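# Strip the pillowcase off the pillow, both left on table

## Task

Pull the pillowcase completely off the pillow so that the pillow and the case both end up lying on the table with visible space separating them. Slight overhang past the table edge is acceptable, and the empty case may simply be dropped onto the table. Both items must stay put on their own, since anything held in place only by the robot does not count. Finish by opening the grippers and moving the arms away.

## Robot and tools

ROBOT. Two arms, left_arm and right_arm, each with six revolute joints and a parallel two-finger gripper. Base poses in the scene frame: left_arm at (+0.034, +0.284, 0) m, quat_wxyz (+0.998, 0, 0, +0.056); right_arm at (-0.018, -0.284, 0) m, quat_wxyz (+0.997, 0, 0, -0.081). The names are labels only and do not match image sides.

SCENE FRAME. Origin on the tabletop midway between the bases, +x out over the table, +z up, left_arm on the +y side. A gripper's fingers point along its own +z and close along its y axis. end_effector_position is the pinch point between the pads, about 1 cm short of the fingertips. Reported hand positions can be somewhat wrong, more so at long reach.

ROW LAYOUT (used by execute_actions and move). One flat list of 14 numbers covering both arms, each in [-1, 1]: left_arm shoulder, elbow, waist, wrist pitch, wrist yaw, wrist roll, opening, then the same seven for right_arm. Include the idle arm too. Use this joint order everywhere, ignoring other orderings. Joint numbers are scaled offsets, not poses: 1.0 equals 1.32 rad shoulder, 1.276 elbow, 1.264 waist, 1.83 wrist pitch, 1.686 wrist yaw, 2.022 wrist roll. Opening is absolute: +1 fully open (0.094 m pad gap), -1 closed. The elbow sign is flipped relative to the URDF in commands and in all results; a URDF angle of 1.2 appears near -1.2. URDF ranges (rad): waist -2.880..2.880, shoulder 0..3.142, elbow 0..3.019 (so roughly -3.019..0 in your numbers), wrist pitch -1.693..1.571, wrist yaw -1.571..1.571, wrist roll -2.094..2.094. True ends may differ by up to 0.019 rad.

execute_actions(actions). actions is a list of up to 15 actions; each action is a list of up to 15 rows, each row run for one 1/30 s step; a short action repeats its final row for the remaining steps. Offsets in every row are measured from the joint angles when that action began (for the first action, the angles in the latest result), not from the previous row. An action asking a joint more than 0.019 rad beyond its range, judged from the action's starting angles, is rejected for both arms; a malformed action, or a bad first action, rejects the whole call with no motion. Past the real end a joint just stops there and the result may note "joint sent to its limit" (its absence proves nothing). An empty list only returns state and images.

move(target, speed, blocking). target is one 14-number row whose offsets count from the Joint positions in the most recent result that printed them. Every joint travels toward its goal in lockstep, so grippers trace curves. speed is in rad/s for the joint with the longest travel, 0.01 to 2, default 0.5; total path time is clamped to 0.5-10 s, with paths cut off at 10 s. It does not avoid obstacles or the other arm. Finger openings apply at once. The extra "move:" line reports the ending (done, off_target, moving, held, fault), limits=held or limits=none, and each arm's joint furthest from target. With blocking=false you get control after 0.5 s; then use wait or stop before any new move or actions.

wait(seconds), 0 to 10: lets time pass holding the last command; returns early if a running move finishes. stop(): brakes a running move; it needs room, more when fast; fingers keep moving. zoom_image(camera, region): region [x0, y0, x1, y1] in pixels of one camera's latest image, at most 504x504; cameras cam_head_left, cam_head_right, cam_high, cam_low, cam_left_wrist, cam_right_wrist, all 504x504. read_manual(section) gives only licence text. finished_scene(scene) ends the current scene by its number; irreversible, and it reports whether the job succeeded.

MOTION LIMITS. Each step the command sent to a joint stays within a set lead of its measured angle: waist 0.264, shoulder 0.32, elbow 0.276, wrist pitch 0.33, wrist yaw 0.186, wrist roll 0.522 rad. If the commanded pose would shift the gripper over 70 mm, all joint targets are pulled back proportionally. Big offsets therefore need several actions; finish unfinished motion in the next action. Zero offsets can let an arm droop; to hold one, send offsets back to the desired angles in a reply's first call, zeros afterwards, and increase the correction if it still sags.

RESULTS. State line: each gripper's end_effector_position (m) and end_effector_quat_wxyz. Joint positions and Joint velocities: per arm, six joints in row order (rad, rad/s) plus pad gap (m, m/s). Joint targets: angles currently being driven toward. grip_measured: finger opening on the command scale, each gripper biased up to about 1 mm. Step readings list joint angles at some steps; HELD with an arm label means that arm's row was partly held back. "joint command not followed" means the clearance check altered targets. FAULT, MOTOR HOT (from 85 °C) and OVER-TEMPERATURE FAULT (100 °C, the arm goes limp and falls) report stops.

GRIPPING. To hold, command about 0.03 below grip_measured; less squeezes more gently. Pad force tops out near 50-62 N, lower for material under about 2 mm thick such as cloth. Holding loads heats motors, even while you think; the robot keeps executing its last command during your reply.

AVOID. Collisions or hard pressing between the arms (can end the scene), fast contacts, targets set far beyond a contact, dropping or flinging things, and leaving the pillow or case resting on the grippers. Release and withdraw both arms before finishing.

Each tool is called after "Call:" by a JSON object that holds its "api" and its "payload".

## Session

Call:
{"api": "execute_actions", "payload": {"actions": []}}

Scene clock: 0.00 s.
left_arm: end_effector_position=(+0.6108, +0.2165, +0.3369) grip_measured=+1.000 end_effector_quat_wxyz=(+0.312, +0.069, +0.797, +0.513) | right_arm: end_effector_position=(+0.4260, -0.2561, +0.3482) grip_measured=+1.000 end_effector_quat_wxyz=(-0.262, +0.631, -0.702, +0.203)
Joint names: [shoulder, elbow, waist, wrist pitch, wrist yaw, wrist roll]
Joint positions: left_arm=[ 1.592 -1.42  -0.508 -0.722 -1.205  0.251  0.094] | right_arm=[ 1.101 -1.209  0.224 -1.004 -0.006 -1.401  0.094]
Joint velocities: left_arm=[-0.005  0.012 -0.015  0.007 -0.037 -0.066  0.   ] | right_arm=[-0.005  0.012 -0.015  0.007 -0.007 -0.125  0.   ]
Motor temperatures (°C, as the motors report them): left_arm=[23 20 21 21 23 22] | right_arm=[23 21 20 20 20 21]
Joint targets: left_arm=[1.587 -1.448 -0.508 -0.719 -1.206 0.251] | right_arm=[1.107 -1.232 0.224 -1.002 -0.006 -1.401]

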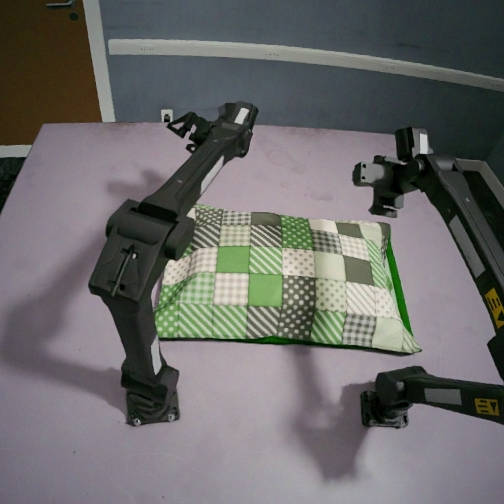

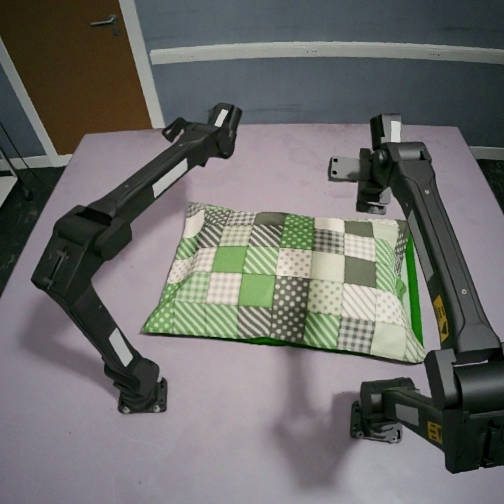

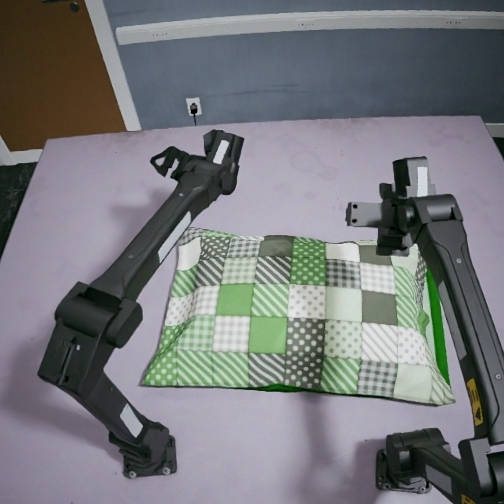

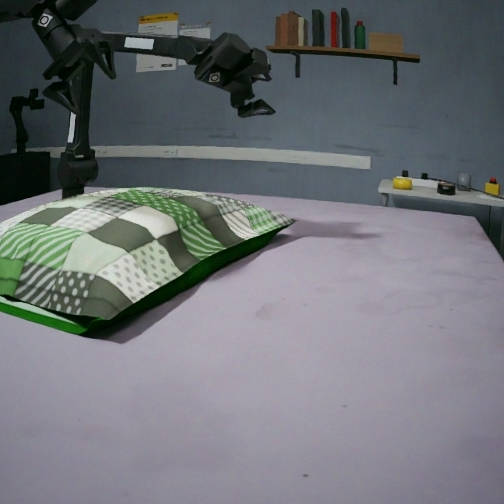

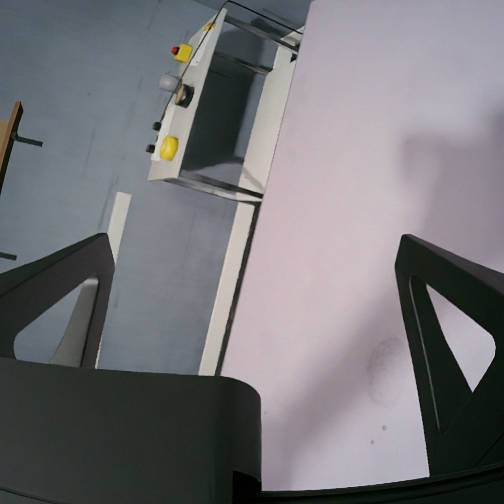

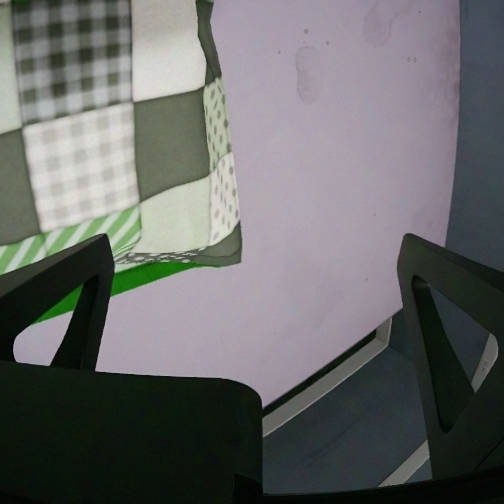

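Call:
{"api": "zoom_image", "payload": {"camera": "cam_high", "region": [330, 220, 504, 420]}}

Call:
{"api": "zoom_image", "payload": {"camera": "cam_low", "region": [0, 180, 300, 350]}}

Region (330, 220, 504, 420) of cam_high's 504x504 image, scaled by 2.520, with more detail than that image has; it fills the left 438 columns of this view, and the rest is white.

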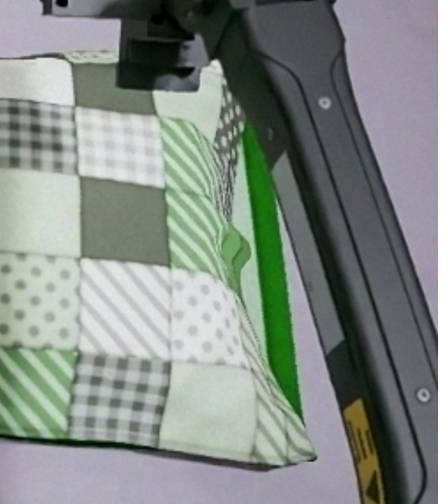

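Region (0, 180, 300, 350) of cam_low's 504x504 image, scaled by 1.680, with more detail than that image has; it fills the top 286 rows of this view, and the rest is white.

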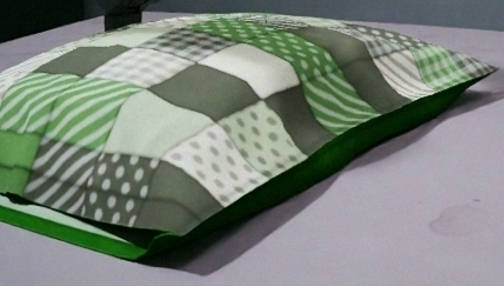

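Call:
{"api": "move", "payload": {"target": [0.233,0.172,0.29,-0.08,0.715,-0.124,1,0,0,-0.65,0,0,0,1], "speed": 1}}

Scene clock: 69.20 s.
left_arm: end_effector_position=(+0.5580, +0.2682, +0.0120) grip_measured=+1.000 end_effector_quat_wxyz=(+0.051, +0.014, +0.999, -0.004) | right_arm: end_effector_position=(+0.3054, -0.5895, +0.3482) grip_measured=+1.000 end_effector_quat_wxyz=(+0.159, -0.299, +0.895, -0.291)
Joint names: [shoulder, elbow, waist, wrist pitch, wrist yaw, wrist roll]
Joint positions: left_arm=[ 1.841 -1.224 -0.14  -0.853  0.006  0.     0.094] | right_arm=[ 1.101 -1.209 -0.597 -1.004 -0.006 -1.401  0.094]
Joint velocities: left_arm=[-0.005  0.007 -0.015 -0.012 -0.007 -0.051  0.   ] | right_arm=[-0.015  0.002 -0.005 -0.002 -0.037 -0.066  0.   ]
Motor temperatures (°C, as the motors report them): left_arm=[26 28 21 21 23 22] | right_arm=[23 28 20 21 20 21]
Joint targets: left_arm=[1.899 -1.200 -0.142 -0.869 0.000 0.000] | right_arm=[1.101 -1.209 -0.598 -1.004 -0.006 -1.401]
move: off_target (left_arm); limits=none; left_arm: farthest joint: the shoulder, 0.059 radians from its target (0.308 radians at the start); right_arm: farthest joint: the waist, 0.001 radians from its target (0.821 radians at the start)

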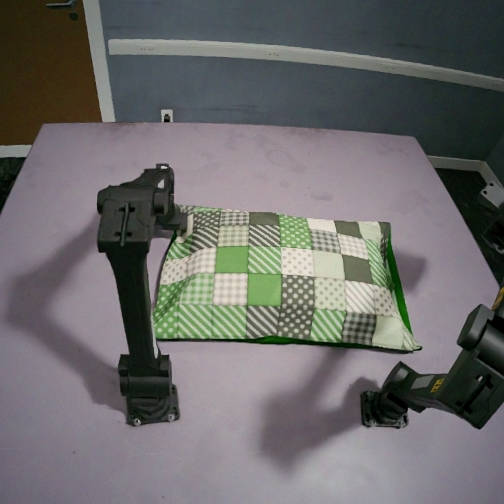

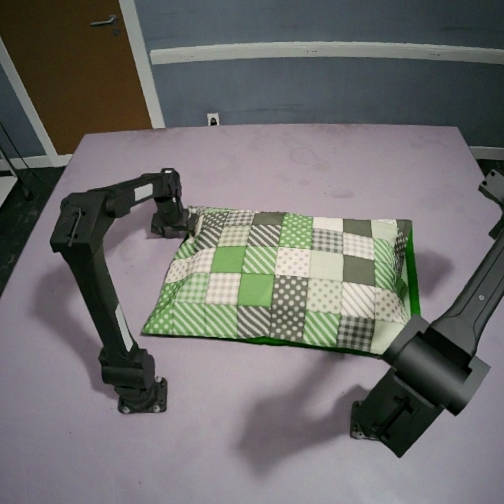

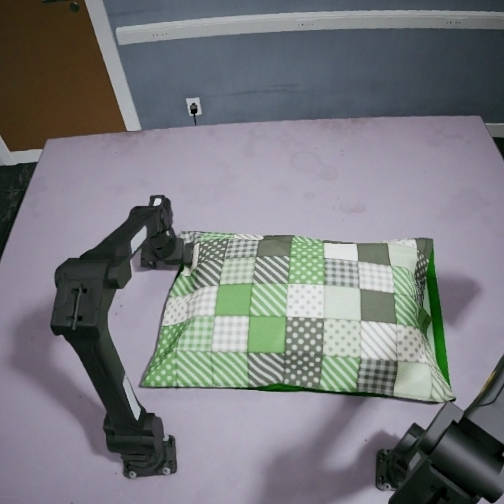

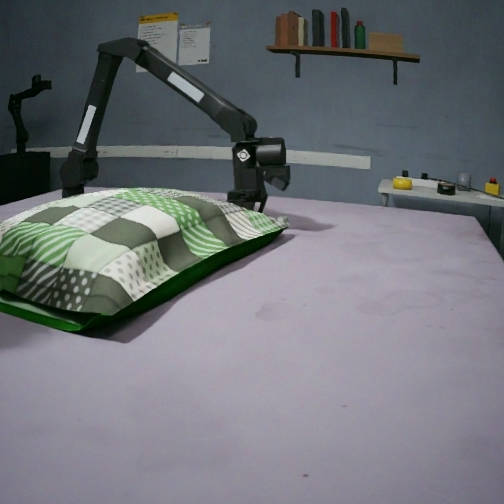

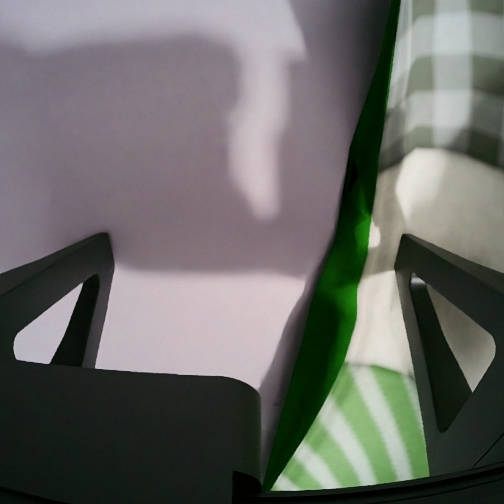

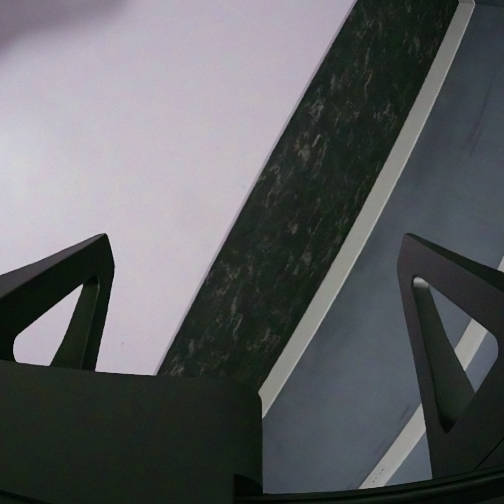

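Call:
{"api": "execute_actions", "payload": {"actions": [[[0,0,-0.03,0,0,0,1,0,0,0,0,0,0,1]],[[0,0,0,0,0,0,-1,0,0,0,0,0,0,1]],[[0,0,0,0,0,0,-1,0,0,0,0,0,0,1]],[[0,0,0,0,0,0,-1,0,0,0,0,0,0,1]]]}}

Call:
{"api": "move", "payload": {"target": [-0.4,-0.4,-0.1,0,0,0,-1,0,0,0,0,0,0,1], "speed": 0.4}}

Scene clock: 83.27 s.
left_arm: end_effector_position=(+0.5574, +0.2505, +0.0131) grip_measured=-0.996 end_effector_quat_wxyz=(+0.052, +0.030, +0.998, -0.008) | right_arm: end_effector_position=(+0.3054, -0.5895, +0.3482) grip_measured=+1.000 end_effector_quat_wxyz=(+0.159, -0.299, +0.895, -0.291)
Joint names: [shoulder, elbow, waist, wrist pitch, wrist yaw, wrist roll]
Joint positions: left_arm=[ 1.838 -1.224 -0.172 -0.853  0.013 -0.     0.   ] | right_arm=[ 1.101 -1.209 -0.597 -1.004 -0.006 -1.401  0.094]
Joint velocities: left_arm=[ 0.005 -0.007  0.005  0.002 -0.022  0.007 -0.   ] | right_arm=[ 0.005  0.022 -0.005  0.002  0.007 -0.007  0.   ]
Motor temperatures (°C, as the motors report them): left_arm=[26 26 21 21 23 22] | right_arm=[23 28 20 21 20 21]
Joint targets: left_arm=[1.838 -1.224 -0.172 -0.853 0.013 -0.000] | right_arm=[1.101 -1.209 -0.597 -1.004 -0.006 -1.401]
Step readings (joint positions; steps 1 to 15: 1st action; 16 to 30: 2nd action; 31 to 45: 3rd action; 46 to 60: 4th action):
0: left_arm=[1.841 -1.224 -0.140 -0.853 0.006 -0.000] | right_arm=[1.101 -1.209 -0.597 -1.004 -0.006 -1.401]
1: left_arm=[1.840 -1.224 -0.142 -0.853 0.006 -0.000] | right_arm=[1.101 -1.209 -0.597 -1.004 -0.006 -1.401]
2: left_arm=[1.839 -1.224 -0.144 -0.853 0.006 -0.000] | right_arm=[1.101 -1.209 -0.597 -1.004 -0.006 -1.401]
4: left_arm=[1.839 -1.224 -0.152 -0.853 0.006 -0.000] | right_arm=[1.101 -1.209 -0.597 -1.004 -0.006 -1.401]
8: left_arm=[1.839 -1.224 -0.168 -0.853 0.006 -0.000] | right_arm=[1.101 -1.209 -0.597 -1.004 -0.006 -1.401]
15: left_arm=[1.839 -1.224 -0.170 -0.853 0.006 -0.000] | right_arm=[1.101 -1.209 -0.597 -1.004 -0.006 -1.401]
16: left_arm=[1.839 -1.224 -0.170 -0.853 0.008 -0.000] | right_arm=[1.101 -1.209 -0.597 -1.004 -0.006 -1.401]
17: left_arm=[1.839 -1.224 -0.170 -0.853 0.010 -0.000] | right_arm=[1.101 -1.209 -0.597 -1.004 -0.006 -1.401]
19: left_arm=[1.839 -1.224 -0.170 -0.853 0.011 -0.000] | right_arm=[1.101 -1.209 -0.597 -1.004 -0.006 -1.401]
23: left_arm=[1.839 -1.224 -0.172 -0.853 0.013 -0.000] | right_arm=[1.101 -1.209 -0.597 -1.004 -0.006 -1.401]
30: left_arm=[1.838 -1.224 -0.172 -0.853 0.013 -0.000] | right_arm=[1.101 -1.209 -0.597 -1.004 -0.006 -1.401]
31: left_arm=[1.838 -1.224 -0.172 -0.853 0.013 -0.000] | right_arm=[1.101 -1.209 -0.597 -1.004 -0.006 -1.401]
32: left_arm=[1.838 -1.224 -0.172 -0.853 0.013 -0.000] | right_arm=[1.101 -1.209 -0.597 -1.004 -0.006 -1.401]
34: left_arm=[1.838 -1.224 -0.172 -0.853 0.013 -0.000] | right_arm=[1.101 -1.209 -0.597 -1.004 -0.006 -1.401]
38: left_arm=[1.838 -1.224 -0.172 -0.853 0.013 -0.000] | right_arm=[1.101 -1.209 -0.597 -1.004 -0.006 -1.401]
45: left_arm=[1.838 -1.224 -0.172 -0.853 0.013 -0.000] | right_arm=[1.101 -1.209 -0.597 -1.004 -0.006 -1.401]
46: left_arm=[1.838 -1.224 -0.172 -0.853 0.013 -0.000] | right_arm=[1.101 -1.209 -0.597 -1.004 -0.006 -1.401]
47: left_arm=[1.838 -1.224 -0.172 -0.853 0.013 -0.000] | right_arm=[1.101 -1.209 -0.597 -1.004 -0.006 -1.401]
49: left_arm=[1.838 -1.224 -0.172 -0.853 0.013 -0.000] | right_arm=[1.101 -1.209 -0.597 -1.004 -0.006 -1.401]
53: left_arm=[1.838 -1.224 -0.172 -0.853 0.013 -0.000] | right_arm=[1.101 -1.209 -0.597 -1.004 -0.006 -1.401]
60: Joint positions above

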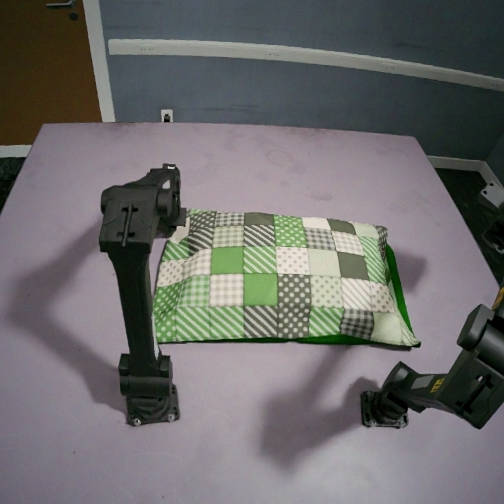

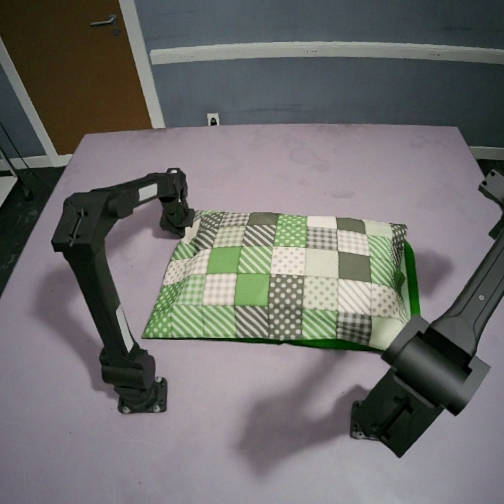

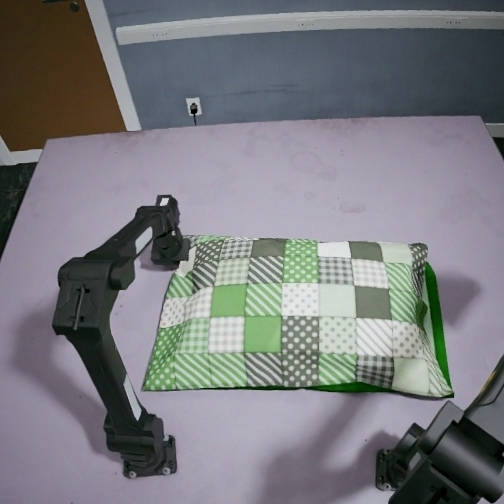

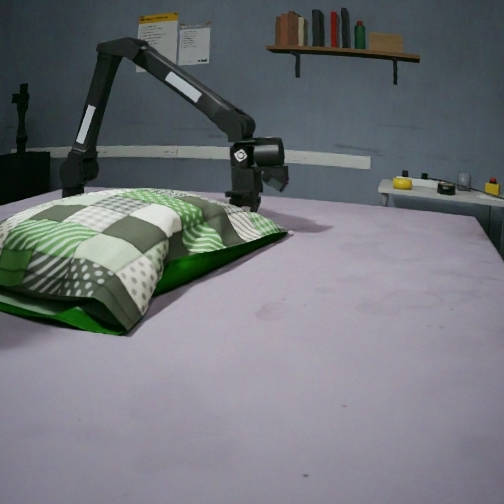

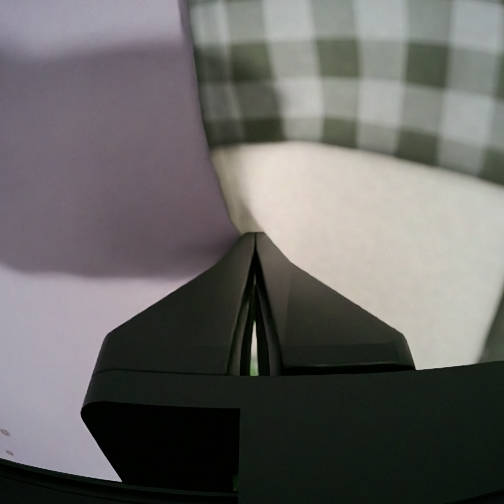

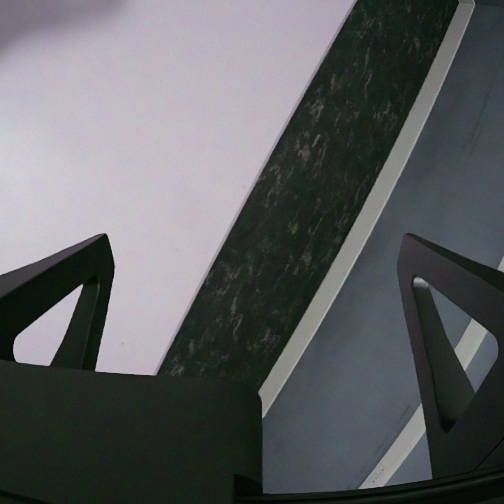

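Scene clock: 85.40 s.
left_arm: end_effector_position=(+0.5851, +0.1812, +0.5503) grip_measured=-0.997 end_effector_quat_wxyz=(+0.524, +0.080, +0.846, -0.053) | right_arm: end_effector_position=(+0.3054, -0.5895, +0.3482) grip_measured=+1.000 end_effector_quat_wxyz=(+0.159, -0.299, +0.895, -0.291)
Joint names: [shoulder, elbow, waist, wrist pitch, wrist yaw, wrist roll]
Joint positions: left_arm=[ 1.305 -1.697 -0.292 -0.853  0.013 -0.     0.   ] | right_arm=[ 1.101 -1.209 -0.597 -1.004 -0.006 -1.401  0.094]
Joint velocities: left_arm=[-0.005  0.032 -0.005  0.002 -0.007  0.007 -0.   ] | right_arm=[-0.034  0.002  0.015  0.007 -0.037 -0.007  0.   ]
Motor temperatures (°C, as the motors report them): left_arm=[26 26 21 21 23 22] | right_arm=[23 28 20 21 20 21]
Joint targets: left_arm=[1.310 -1.735 -0.298 -0.853 0.013 -0.000] | right_arm=[1.101 -1.209 -0.597 -1.004 -0.006 -1.401]
move: off_target (left_arm); limits=none; left_arm: farthest joint: the elbow, 0.037 radians from its target (0.510 radians at the start); right_arm: farthest joint: the waist, 0.000 radians from its target (0.000 radians at the start)

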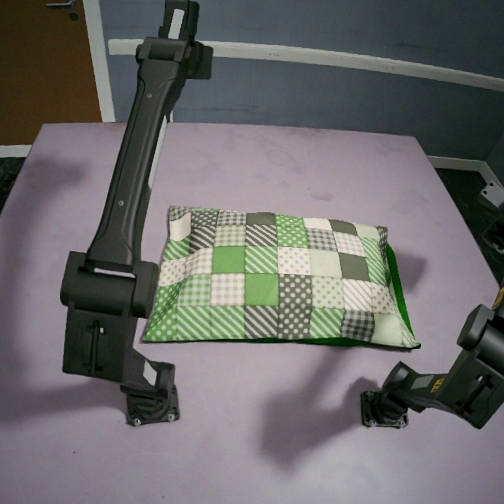

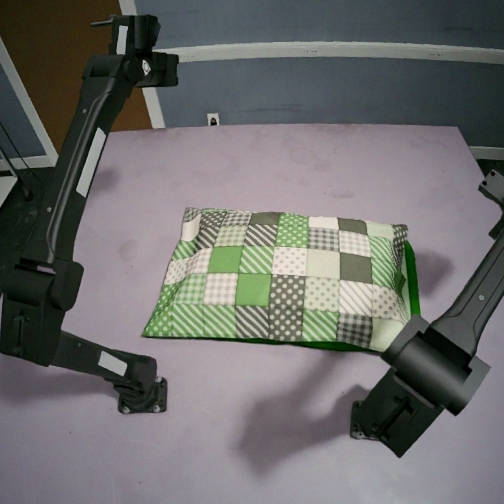

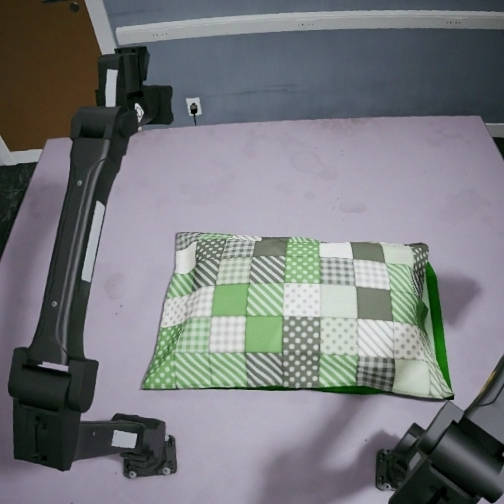

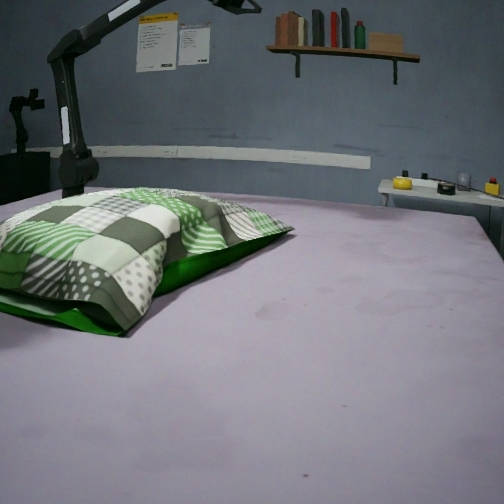

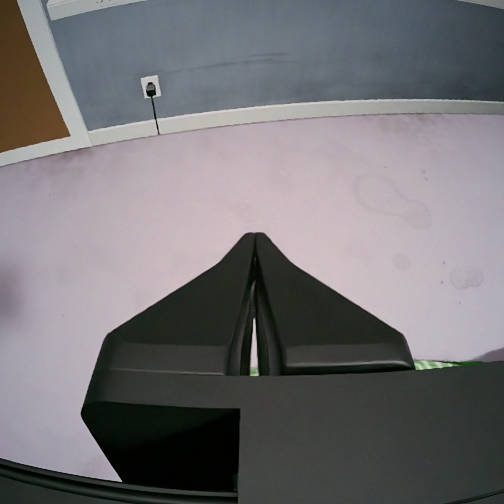

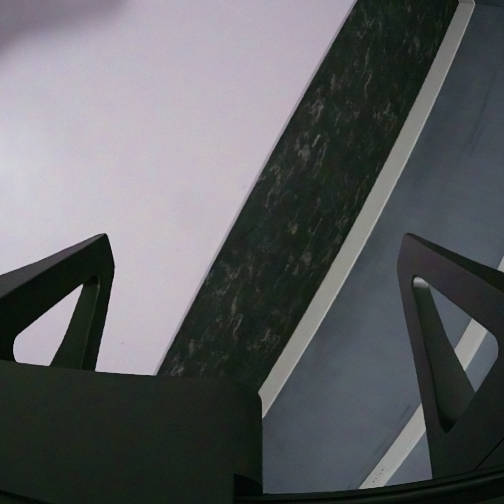

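Call:
{"api": "move", "payload": {"target": [0.413,0.371,0.041,0,0,0,1,0,0,0,0,0,0,1], "speed": 0.5}}

Call:
{"api": "execute_actions", "payload": {"actions": [[[0,0,0,0,0,0,-1,0,0,0,0,0,0,1]],[[0,0,0,0,0,0,-1,0,0,0,0,0,0,1]],[[0,0,0,0,0,0,-1,0,0,0,0,0,0,1]],[[-0.05,0,0,0,0,0,-1,0,0,0,0,0,0,1]],[[-0.05,0,0,0,0,0,-1,0,0,0,0,0,0,1]]]}}

Scene clock: 96.03 s.
left_arm: end_effector_position=(+0.5597, +0.2067, +0.0242) grip_measured=+1.000 end_effector_quat_wxyz=(+0.065, +0.068, +0.995, -0.015) | right_arm: end_effector_position=(+0.3054, -0.5895, +0.3482) grip_measured=+1.000 end_effector_quat_wxyz=(+0.159, -0.299, +0.895, -0.291)
Joint names: [shoulder, elbow, waist, wrist pitch, wrist yaw, wrist roll]
Joint positions: left_arm=[ 1.823 -1.234 -0.251 -0.851  0.021 -0.004  0.094] | right_arm=[ 1.101 -1.209 -0.597 -1.004 -0.006 -1.401  0.094]
Joint velocities: left_arm=[ 0.005 -0.022 -0.005 -0.017  0.081 -0.037  0.   ] | right_arm=[ 0.005  0.002 -0.005 -0.007 -0.125  0.007  0.   ]
Motor temperatures (°C, as the motors report them): left_arm=[25 28 21 21 23 22] | right_arm=[23 28 20 21 20 21]
Joint targets: left_arm=[1.850 -1.224 -0.240 -0.854 0.013 -0.000] | right_arm=[1.101 -1.209 -0.597 -1.004 -0.006 -1.401]
move: off_target (left_arm); limits=none; left_arm: farthest joint: the shoulder, 0.027 radians from its target (0.545 radians at the start); right_arm: farthest joint: the waist, 0.000 radians from its target (0.000 radians at the start)

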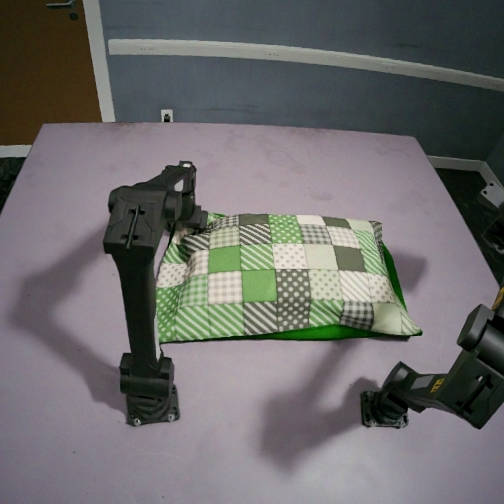

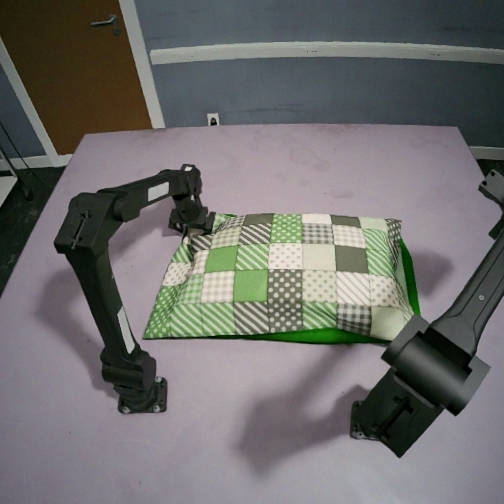

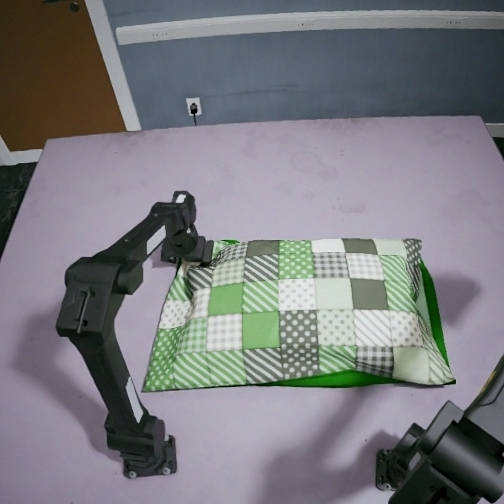

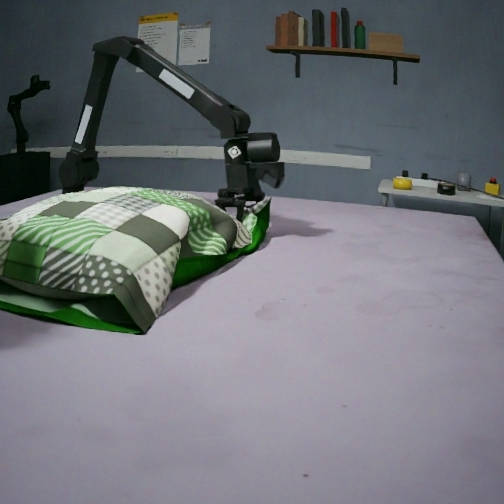

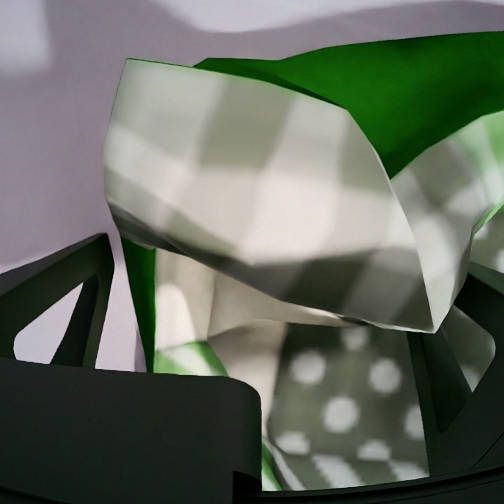

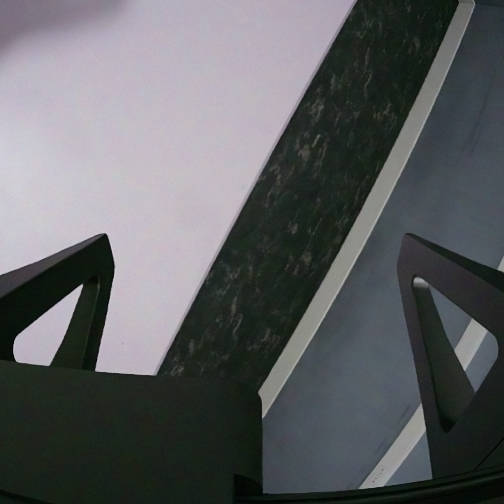

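Scene clock: 98.53 s.
left_arm: end_effector_position=(+0.5652, +0.2061, +0.0750) grip_measured=-0.976 end_effector_quat_wxyz=(+0.114, +0.067, +0.991, -0.019) | right_arm: end_effector_position=(+0.3054, -0.5895, +0.3482) grip_measured=+1.000 end_effector_quat_wxyz=(+0.159, -0.299, +0.895, -0.291)
Joint names: [shoulder, elbow, waist, wrist pitch, wrist yaw, wrist roll]
Joint positions: left_arm=[ 1.719 -1.226 -0.25  -0.848  0.021 -0.005  0.001] | right_arm=[ 1.101 -1.209 -0.597 -1.004 -0.006 -1.401  0.094]
Joint velocities: left_arm=[ 0.005  0.032 -0.005 -0.007 -0.037  0.007  0.001] | right_arm=[-0.005 -0.002 -0.015  0.017  0.022 -0.037  0.   ]
Motor temperatures (°C, as the motors report them): left_arm=[26 28 21 21 23 22] | right_arm=[23 28 20 21 20 21]
Joint targets: left_arm=[1.700 -1.231 -0.250 -0.848 0.021 -0.005] | right_arm=[1.101 -1.209 -0.597 -1.004 -0.006 -1.401]
Step readings (joint positions; steps 1 to 15: 1st action; 16 to 30: 2nd action; 31 to 45: 3rd action; 46 to 60: 4th action; 61 to 75: 5th action):
0: left_arm=[1.823 -1.234 -0.251 -0.851 0.021 -0.004] | right_arm=[1.101 -1.209 -0.597 -1.004 -0.006 -1.401]
1: left_arm=[1.823 -1.234 -0.251 -0.850 0.024 -0.005] | right_arm=[1.101 -1.209 -0.597 -1.004 -0.006 -1.401]
2: left_arm=[1.823 -1.234 -0.251 -0.848 0.027 -0.005] | right_arm=[1.101 -1.209 -0.597 -1.004 -0.006 -1.401]
4: left_arm=[1.822 -1.234 -0.252 -0.848 0.027 -0.005] | right_arm=[1.101 -1.209 -0.597 -1.004 -0.006 -1.401]
8: left_arm=[1.821 -1.234 -0.251 -0.848 0.021 -0.005] | right_arm=[1.101 -1.209 -0.597 -1.004 -0.006 -1.401]
15: left_arm=[1.820 -1.233 -0.250 -0.848 0.021 -0.005] | right_arm=[1.101 -1.209 -0.597 -1.004 -0.006 -1.401]
16: left_arm=[1.820 -1.233 -0.250 -0.848 0.021 -0.005] | right_arm=[1.101 -1.209 -0.597 -1.004 -0.006 -1.401]
17: left_arm=[1.820 -1.233 -0.250 -0.848 0.021 -0.005] | right_arm=[1.101 -1.209 -0.597 -1.004 -0.006 -1.401]
19: left_arm=[1.820 -1.233 -0.250 -0.848 0.021 -0.005] | right_arm=[1.101 -1.209 -0.597 -1.004 -0.006 -1.401]
23: left_arm=[1.820 -1.233 -0.250 -0.848 0.021 -0.005] | right_arm=[1.101 -1.209 -0.597 -1.004 -0.006 -1.401]
30: left_arm=[1.820 -1.233 -0.250 -0.848 0.021 -0.005] | right_arm=[1.101 -1.209 -0.597 -1.004 -0.006 -1.401]
31: left_arm=[1.820 -1.233 -0.250 -0.848 0.021 -0.005] | right_arm=[1.101 -1.209 -0.597 -1.004 -0.006 -1.401]
32: left_arm=[1.820 -1.233 -0.250 -0.848 0.021 -0.005] | right_arm=[1.101 -1.209 -0.597 -1.004 -0.006 -1.401]
34: left_arm=[1.820 -1.233 -0.250 -0.848 0.021 -0.005] | right_arm=[1.101 -1.209 -0.597 -1.004 -0.006 -1.401]
38: left_arm=[1.820 -1.233 -0.250 -0.848 0.021 -0.005] | right_arm=[1.101 -1.209 -0.597 -1.004 -0.006 -1.401]
45: left_arm=[1.820 -1.233 -0.250 -0.848 0.021 -0.005] | right_arm=[1.101 -1.209 -0.597 -1.004 -0.006 -1.401]
46: left_arm=[1.817 -1.233 -0.250 -0.848 0.021 -0.005] | right_arm=[1.101 -1.209 -0.597 -1.004 -0.006 -1.401]
47: left_arm=[1.812 -1.232 -0.250 -0.848 0.021 -0.005] | right_arm=[1.101 -1.209 -0.597 -1.004 -0.006 -1.401]
49: left_arm=[1.797 -1.232 -0.250 -0.848 0.021 -0.005] | right_arm=[1.101 -1.209 -0.597 -1.004 -0.006 -1.401]
53: left_arm=[1.770 -1.232 -0.250 -0.848 0.021 -0.005] | right_arm=[1.101 -1.209 -0.597 -1.004 -0.006 -1.401]
60: left_arm=[1.766 -1.231 -0.250 -0.848 0.021 -0.005] | right_arm=[1.101 -1.209 -0.597 -1.004 -0.006 -1.401]
61: left_arm=[1.764 -1.230 -0.250 -0.848 0.021 -0.005] | right_arm=[1.101 -1.209 -0.597 -1.004 -0.006 -1.401]
62: left_arm=[1.760 -1.229 -0.250 -0.848 0.021 -0.005] | right_arm=[1.101 -1.209 -0.597 -1.004 -0.006 -1.401]
64: left_arm=[1.748 -1.226 -0.250 -0.848 0.021 -0.005] | right_arm=[1.101 -1.209 -0.597 -1.004 -0.006 -1.401]
68: left_arm=[1.724 -1.226 -0.250 -0.848 0.021 -0.005] | right_arm=[1.101 -1.209 -0.597 -1.004 -0.006 -1.401]
75: Joint positions above

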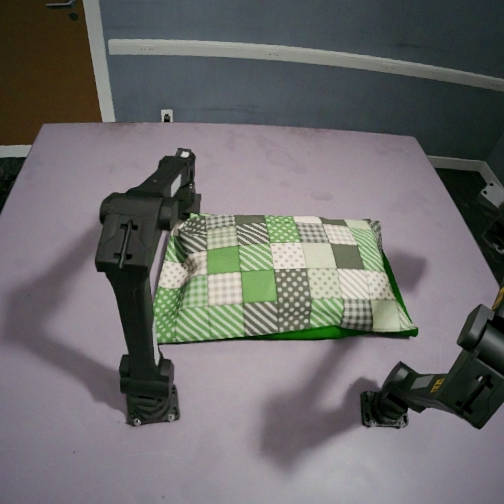

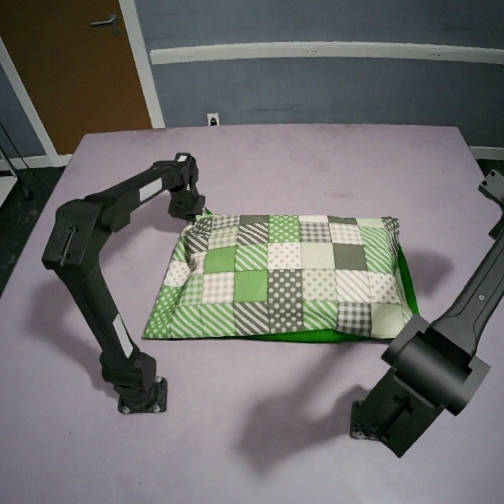

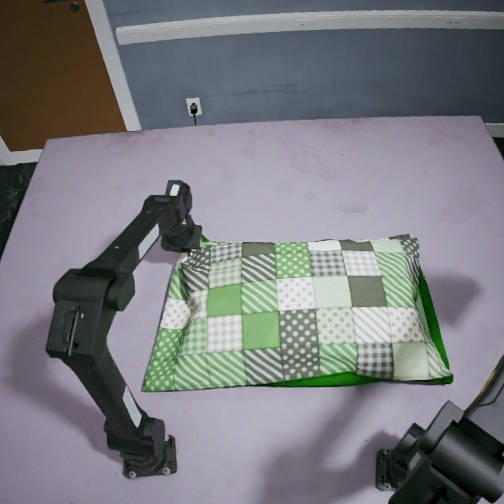

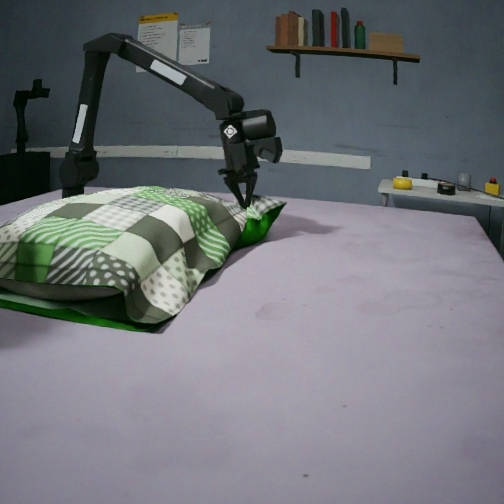

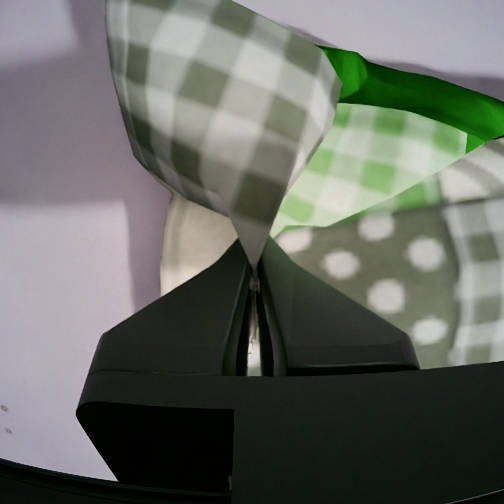

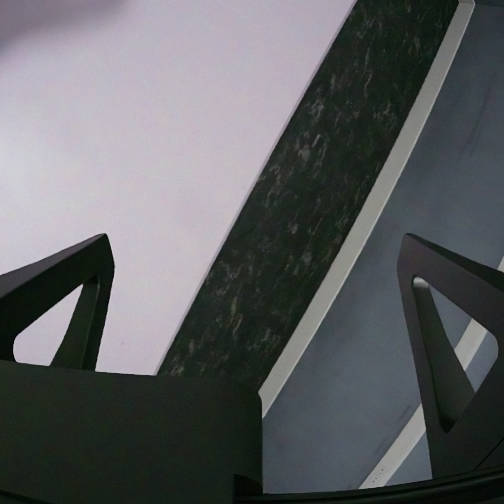

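Got it. Lift slowly.

Call:
{"api": "move", "payload": {"target": [-0.3,-0.4,0.05,0,0,0,-1,0,0,0,0,0,0,1], "speed": 0.15}}

Scene clock: 112.23 s.
left_arm: end_effector_position=(+0.6211, +0.2073, +0.2996) grip_measured=-0.976 end_effector_quat_wxyz=(+0.319, +0.059, +0.945, -0.032) | right_arm: end_effector_position=(+0.3054, -0.5895, +0.3482) grip_measured=+1.000 end_effector_quat_wxyz=(+0.159, -0.299, +0.895, -0.291)
Joint names: [shoulder, elbow, waist, wrist pitch, wrist yaw, wrist roll]
Joint positions: left_arm=[ 1.498 -1.451 -0.235 -0.872  0.023 -0.005  0.001] | right_arm=[ 1.101 -1.209 -0.597 -1.004 -0.006 -1.401  0.094]
Joint velocities: left_arm=[-0.005 -0.012 -0.005 -0.012 -0.007 -0.11   0.001] | right_arm=[-0.024 -0.012 -0.005  0.002 -0.022 -0.007  0.   ]
Motor temperatures (°C, as the motors report them): left_arm=[26 29 21 21 23 22] | right_arm=[23 28 20 21 20 21]
Joint targets: left_arm=[1.445 -1.534 -0.220 -0.865 0.023 -0.005] | right_arm=[1.101 -1.209 -0.597 -1.004 -0.006 -1.401]
move: off_target (left_arm); limits=none; left_arm: farthest joint: the elbow, 0.286 radians from its target (0.511 radians at the start); right_arm: farthest joint: the waist, 0.000 radians from its target (0.000 radians at the start)

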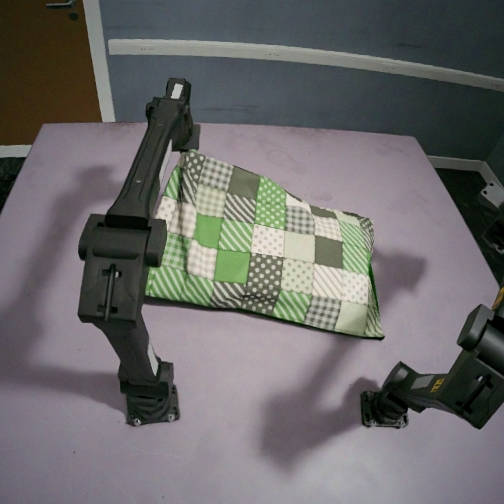

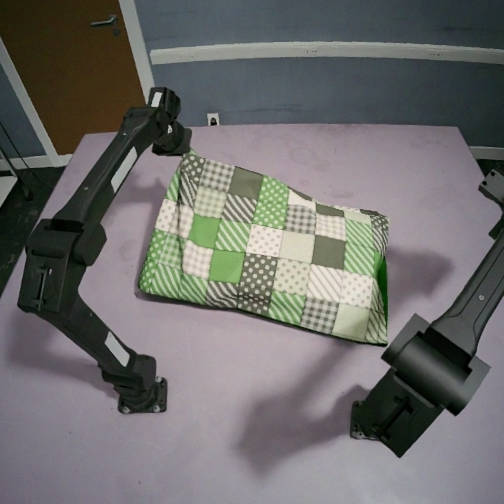

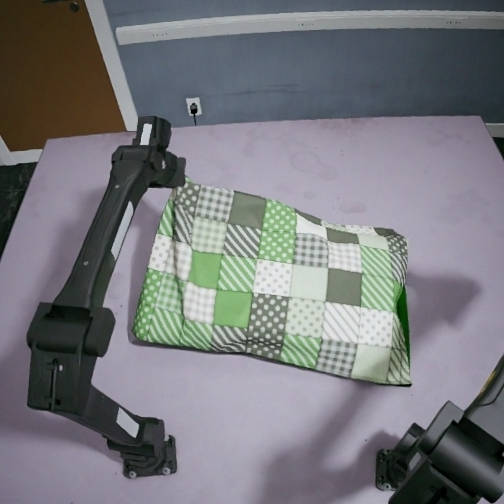

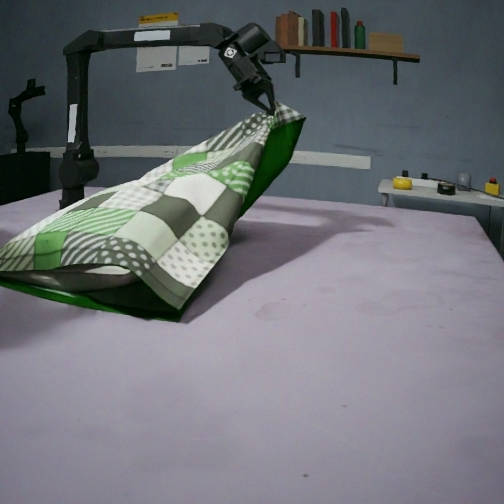

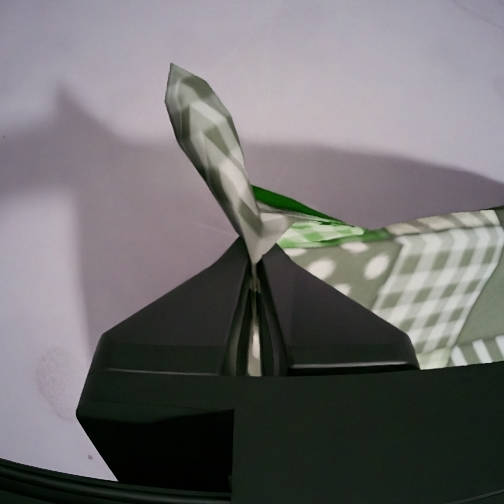

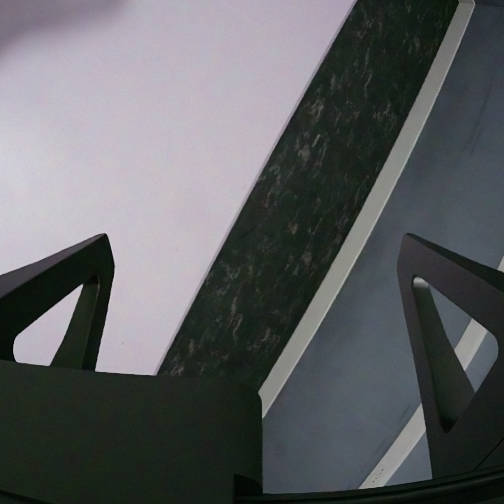

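Call:
{"api": "move", "payload": {"target": [-0.25,-0.55,0,-0.2,0,0,-1,0,0,0,0,0,0,1], "speed": 0.2}}

Scene clock: 126.07 s.
left_arm: end_effector_position=(+0.4219, +0.2317, +0.7414) grip_measured=-0.976 end_effector_quat_wxyz=(+0.588, +0.055, +0.806, -0.047) | right_arm: end_effector_position=(+0.3054, -0.5895, +0.3482) grip_measured=+1.000 end_effector_quat_wxyz=(+0.159, -0.299, +0.895, -0.291)
Joint names: [shoulder, elbow, waist, wrist pitch, wrist yaw, wrist roll]
Joint positions: left_arm=[ 1.167 -2.118 -0.235 -1.26   0.024 -0.005  0.001] | right_arm=[ 1.101 -1.209 -0.597 -1.004 -0.006 -1.401  0.094]
Joint velocities: left_arm=[-0.015 -0.017 -0.005  0.012 -0.022 -0.037  0.001] | right_arm=[-0.015 -0.007 -0.005  0.012  0.037 -0.007  0.   ]
Motor temperatures (°C, as the motors report them): left_arm=[26 33 21 21 23 22] | right_arm=[23 28 20 21 20 21]
Joint targets: left_arm=[1.168 -2.152 -0.235 -1.238 0.023 -0.005] | right_arm=[1.101 -1.209 -0.597 -1.004 -0.006 -1.401]
move: off_target (left_arm); limits=none; left_arm: farthest joint: the elbow, 0.035 radians from its target (0.702 radians at the start); right_arm: farthest joint: the waist, 0.000 radians from its target (0.000 radians at the start)

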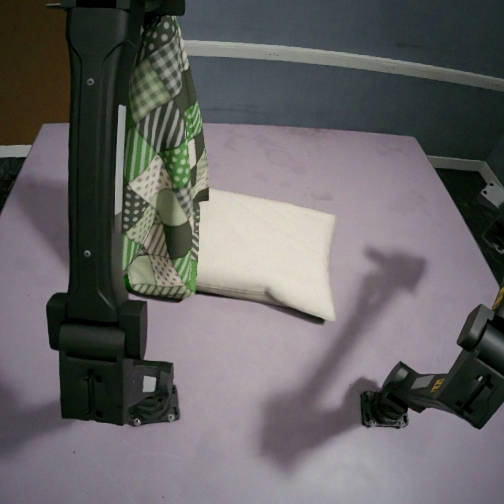

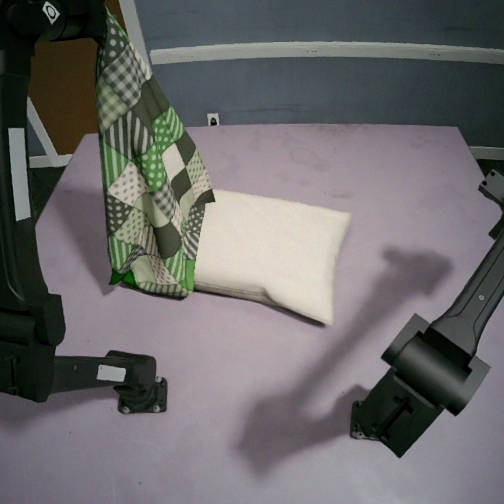

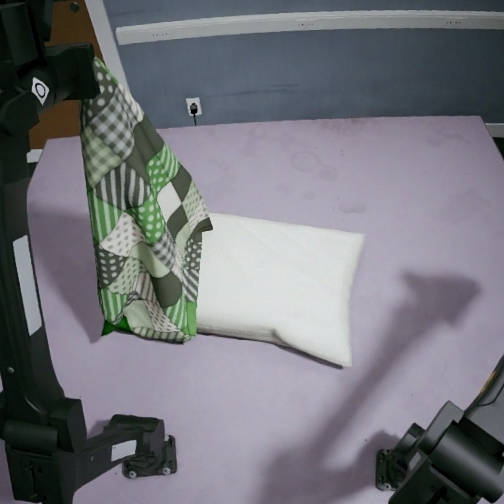

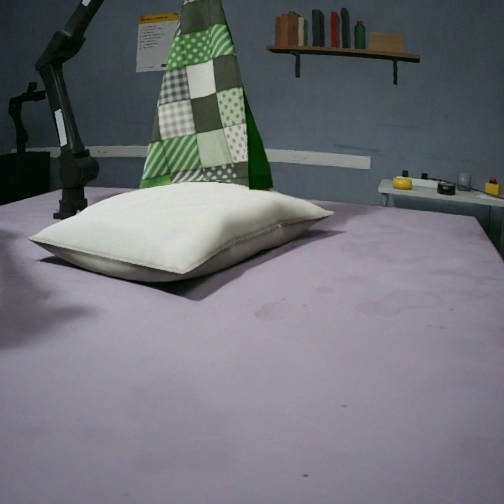

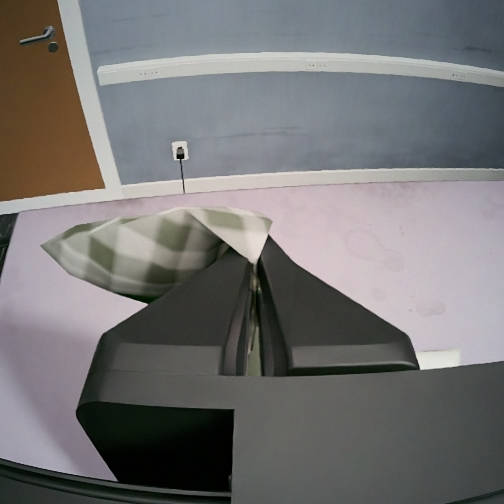

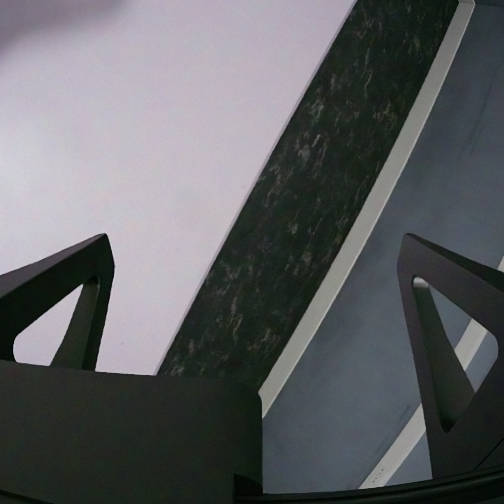

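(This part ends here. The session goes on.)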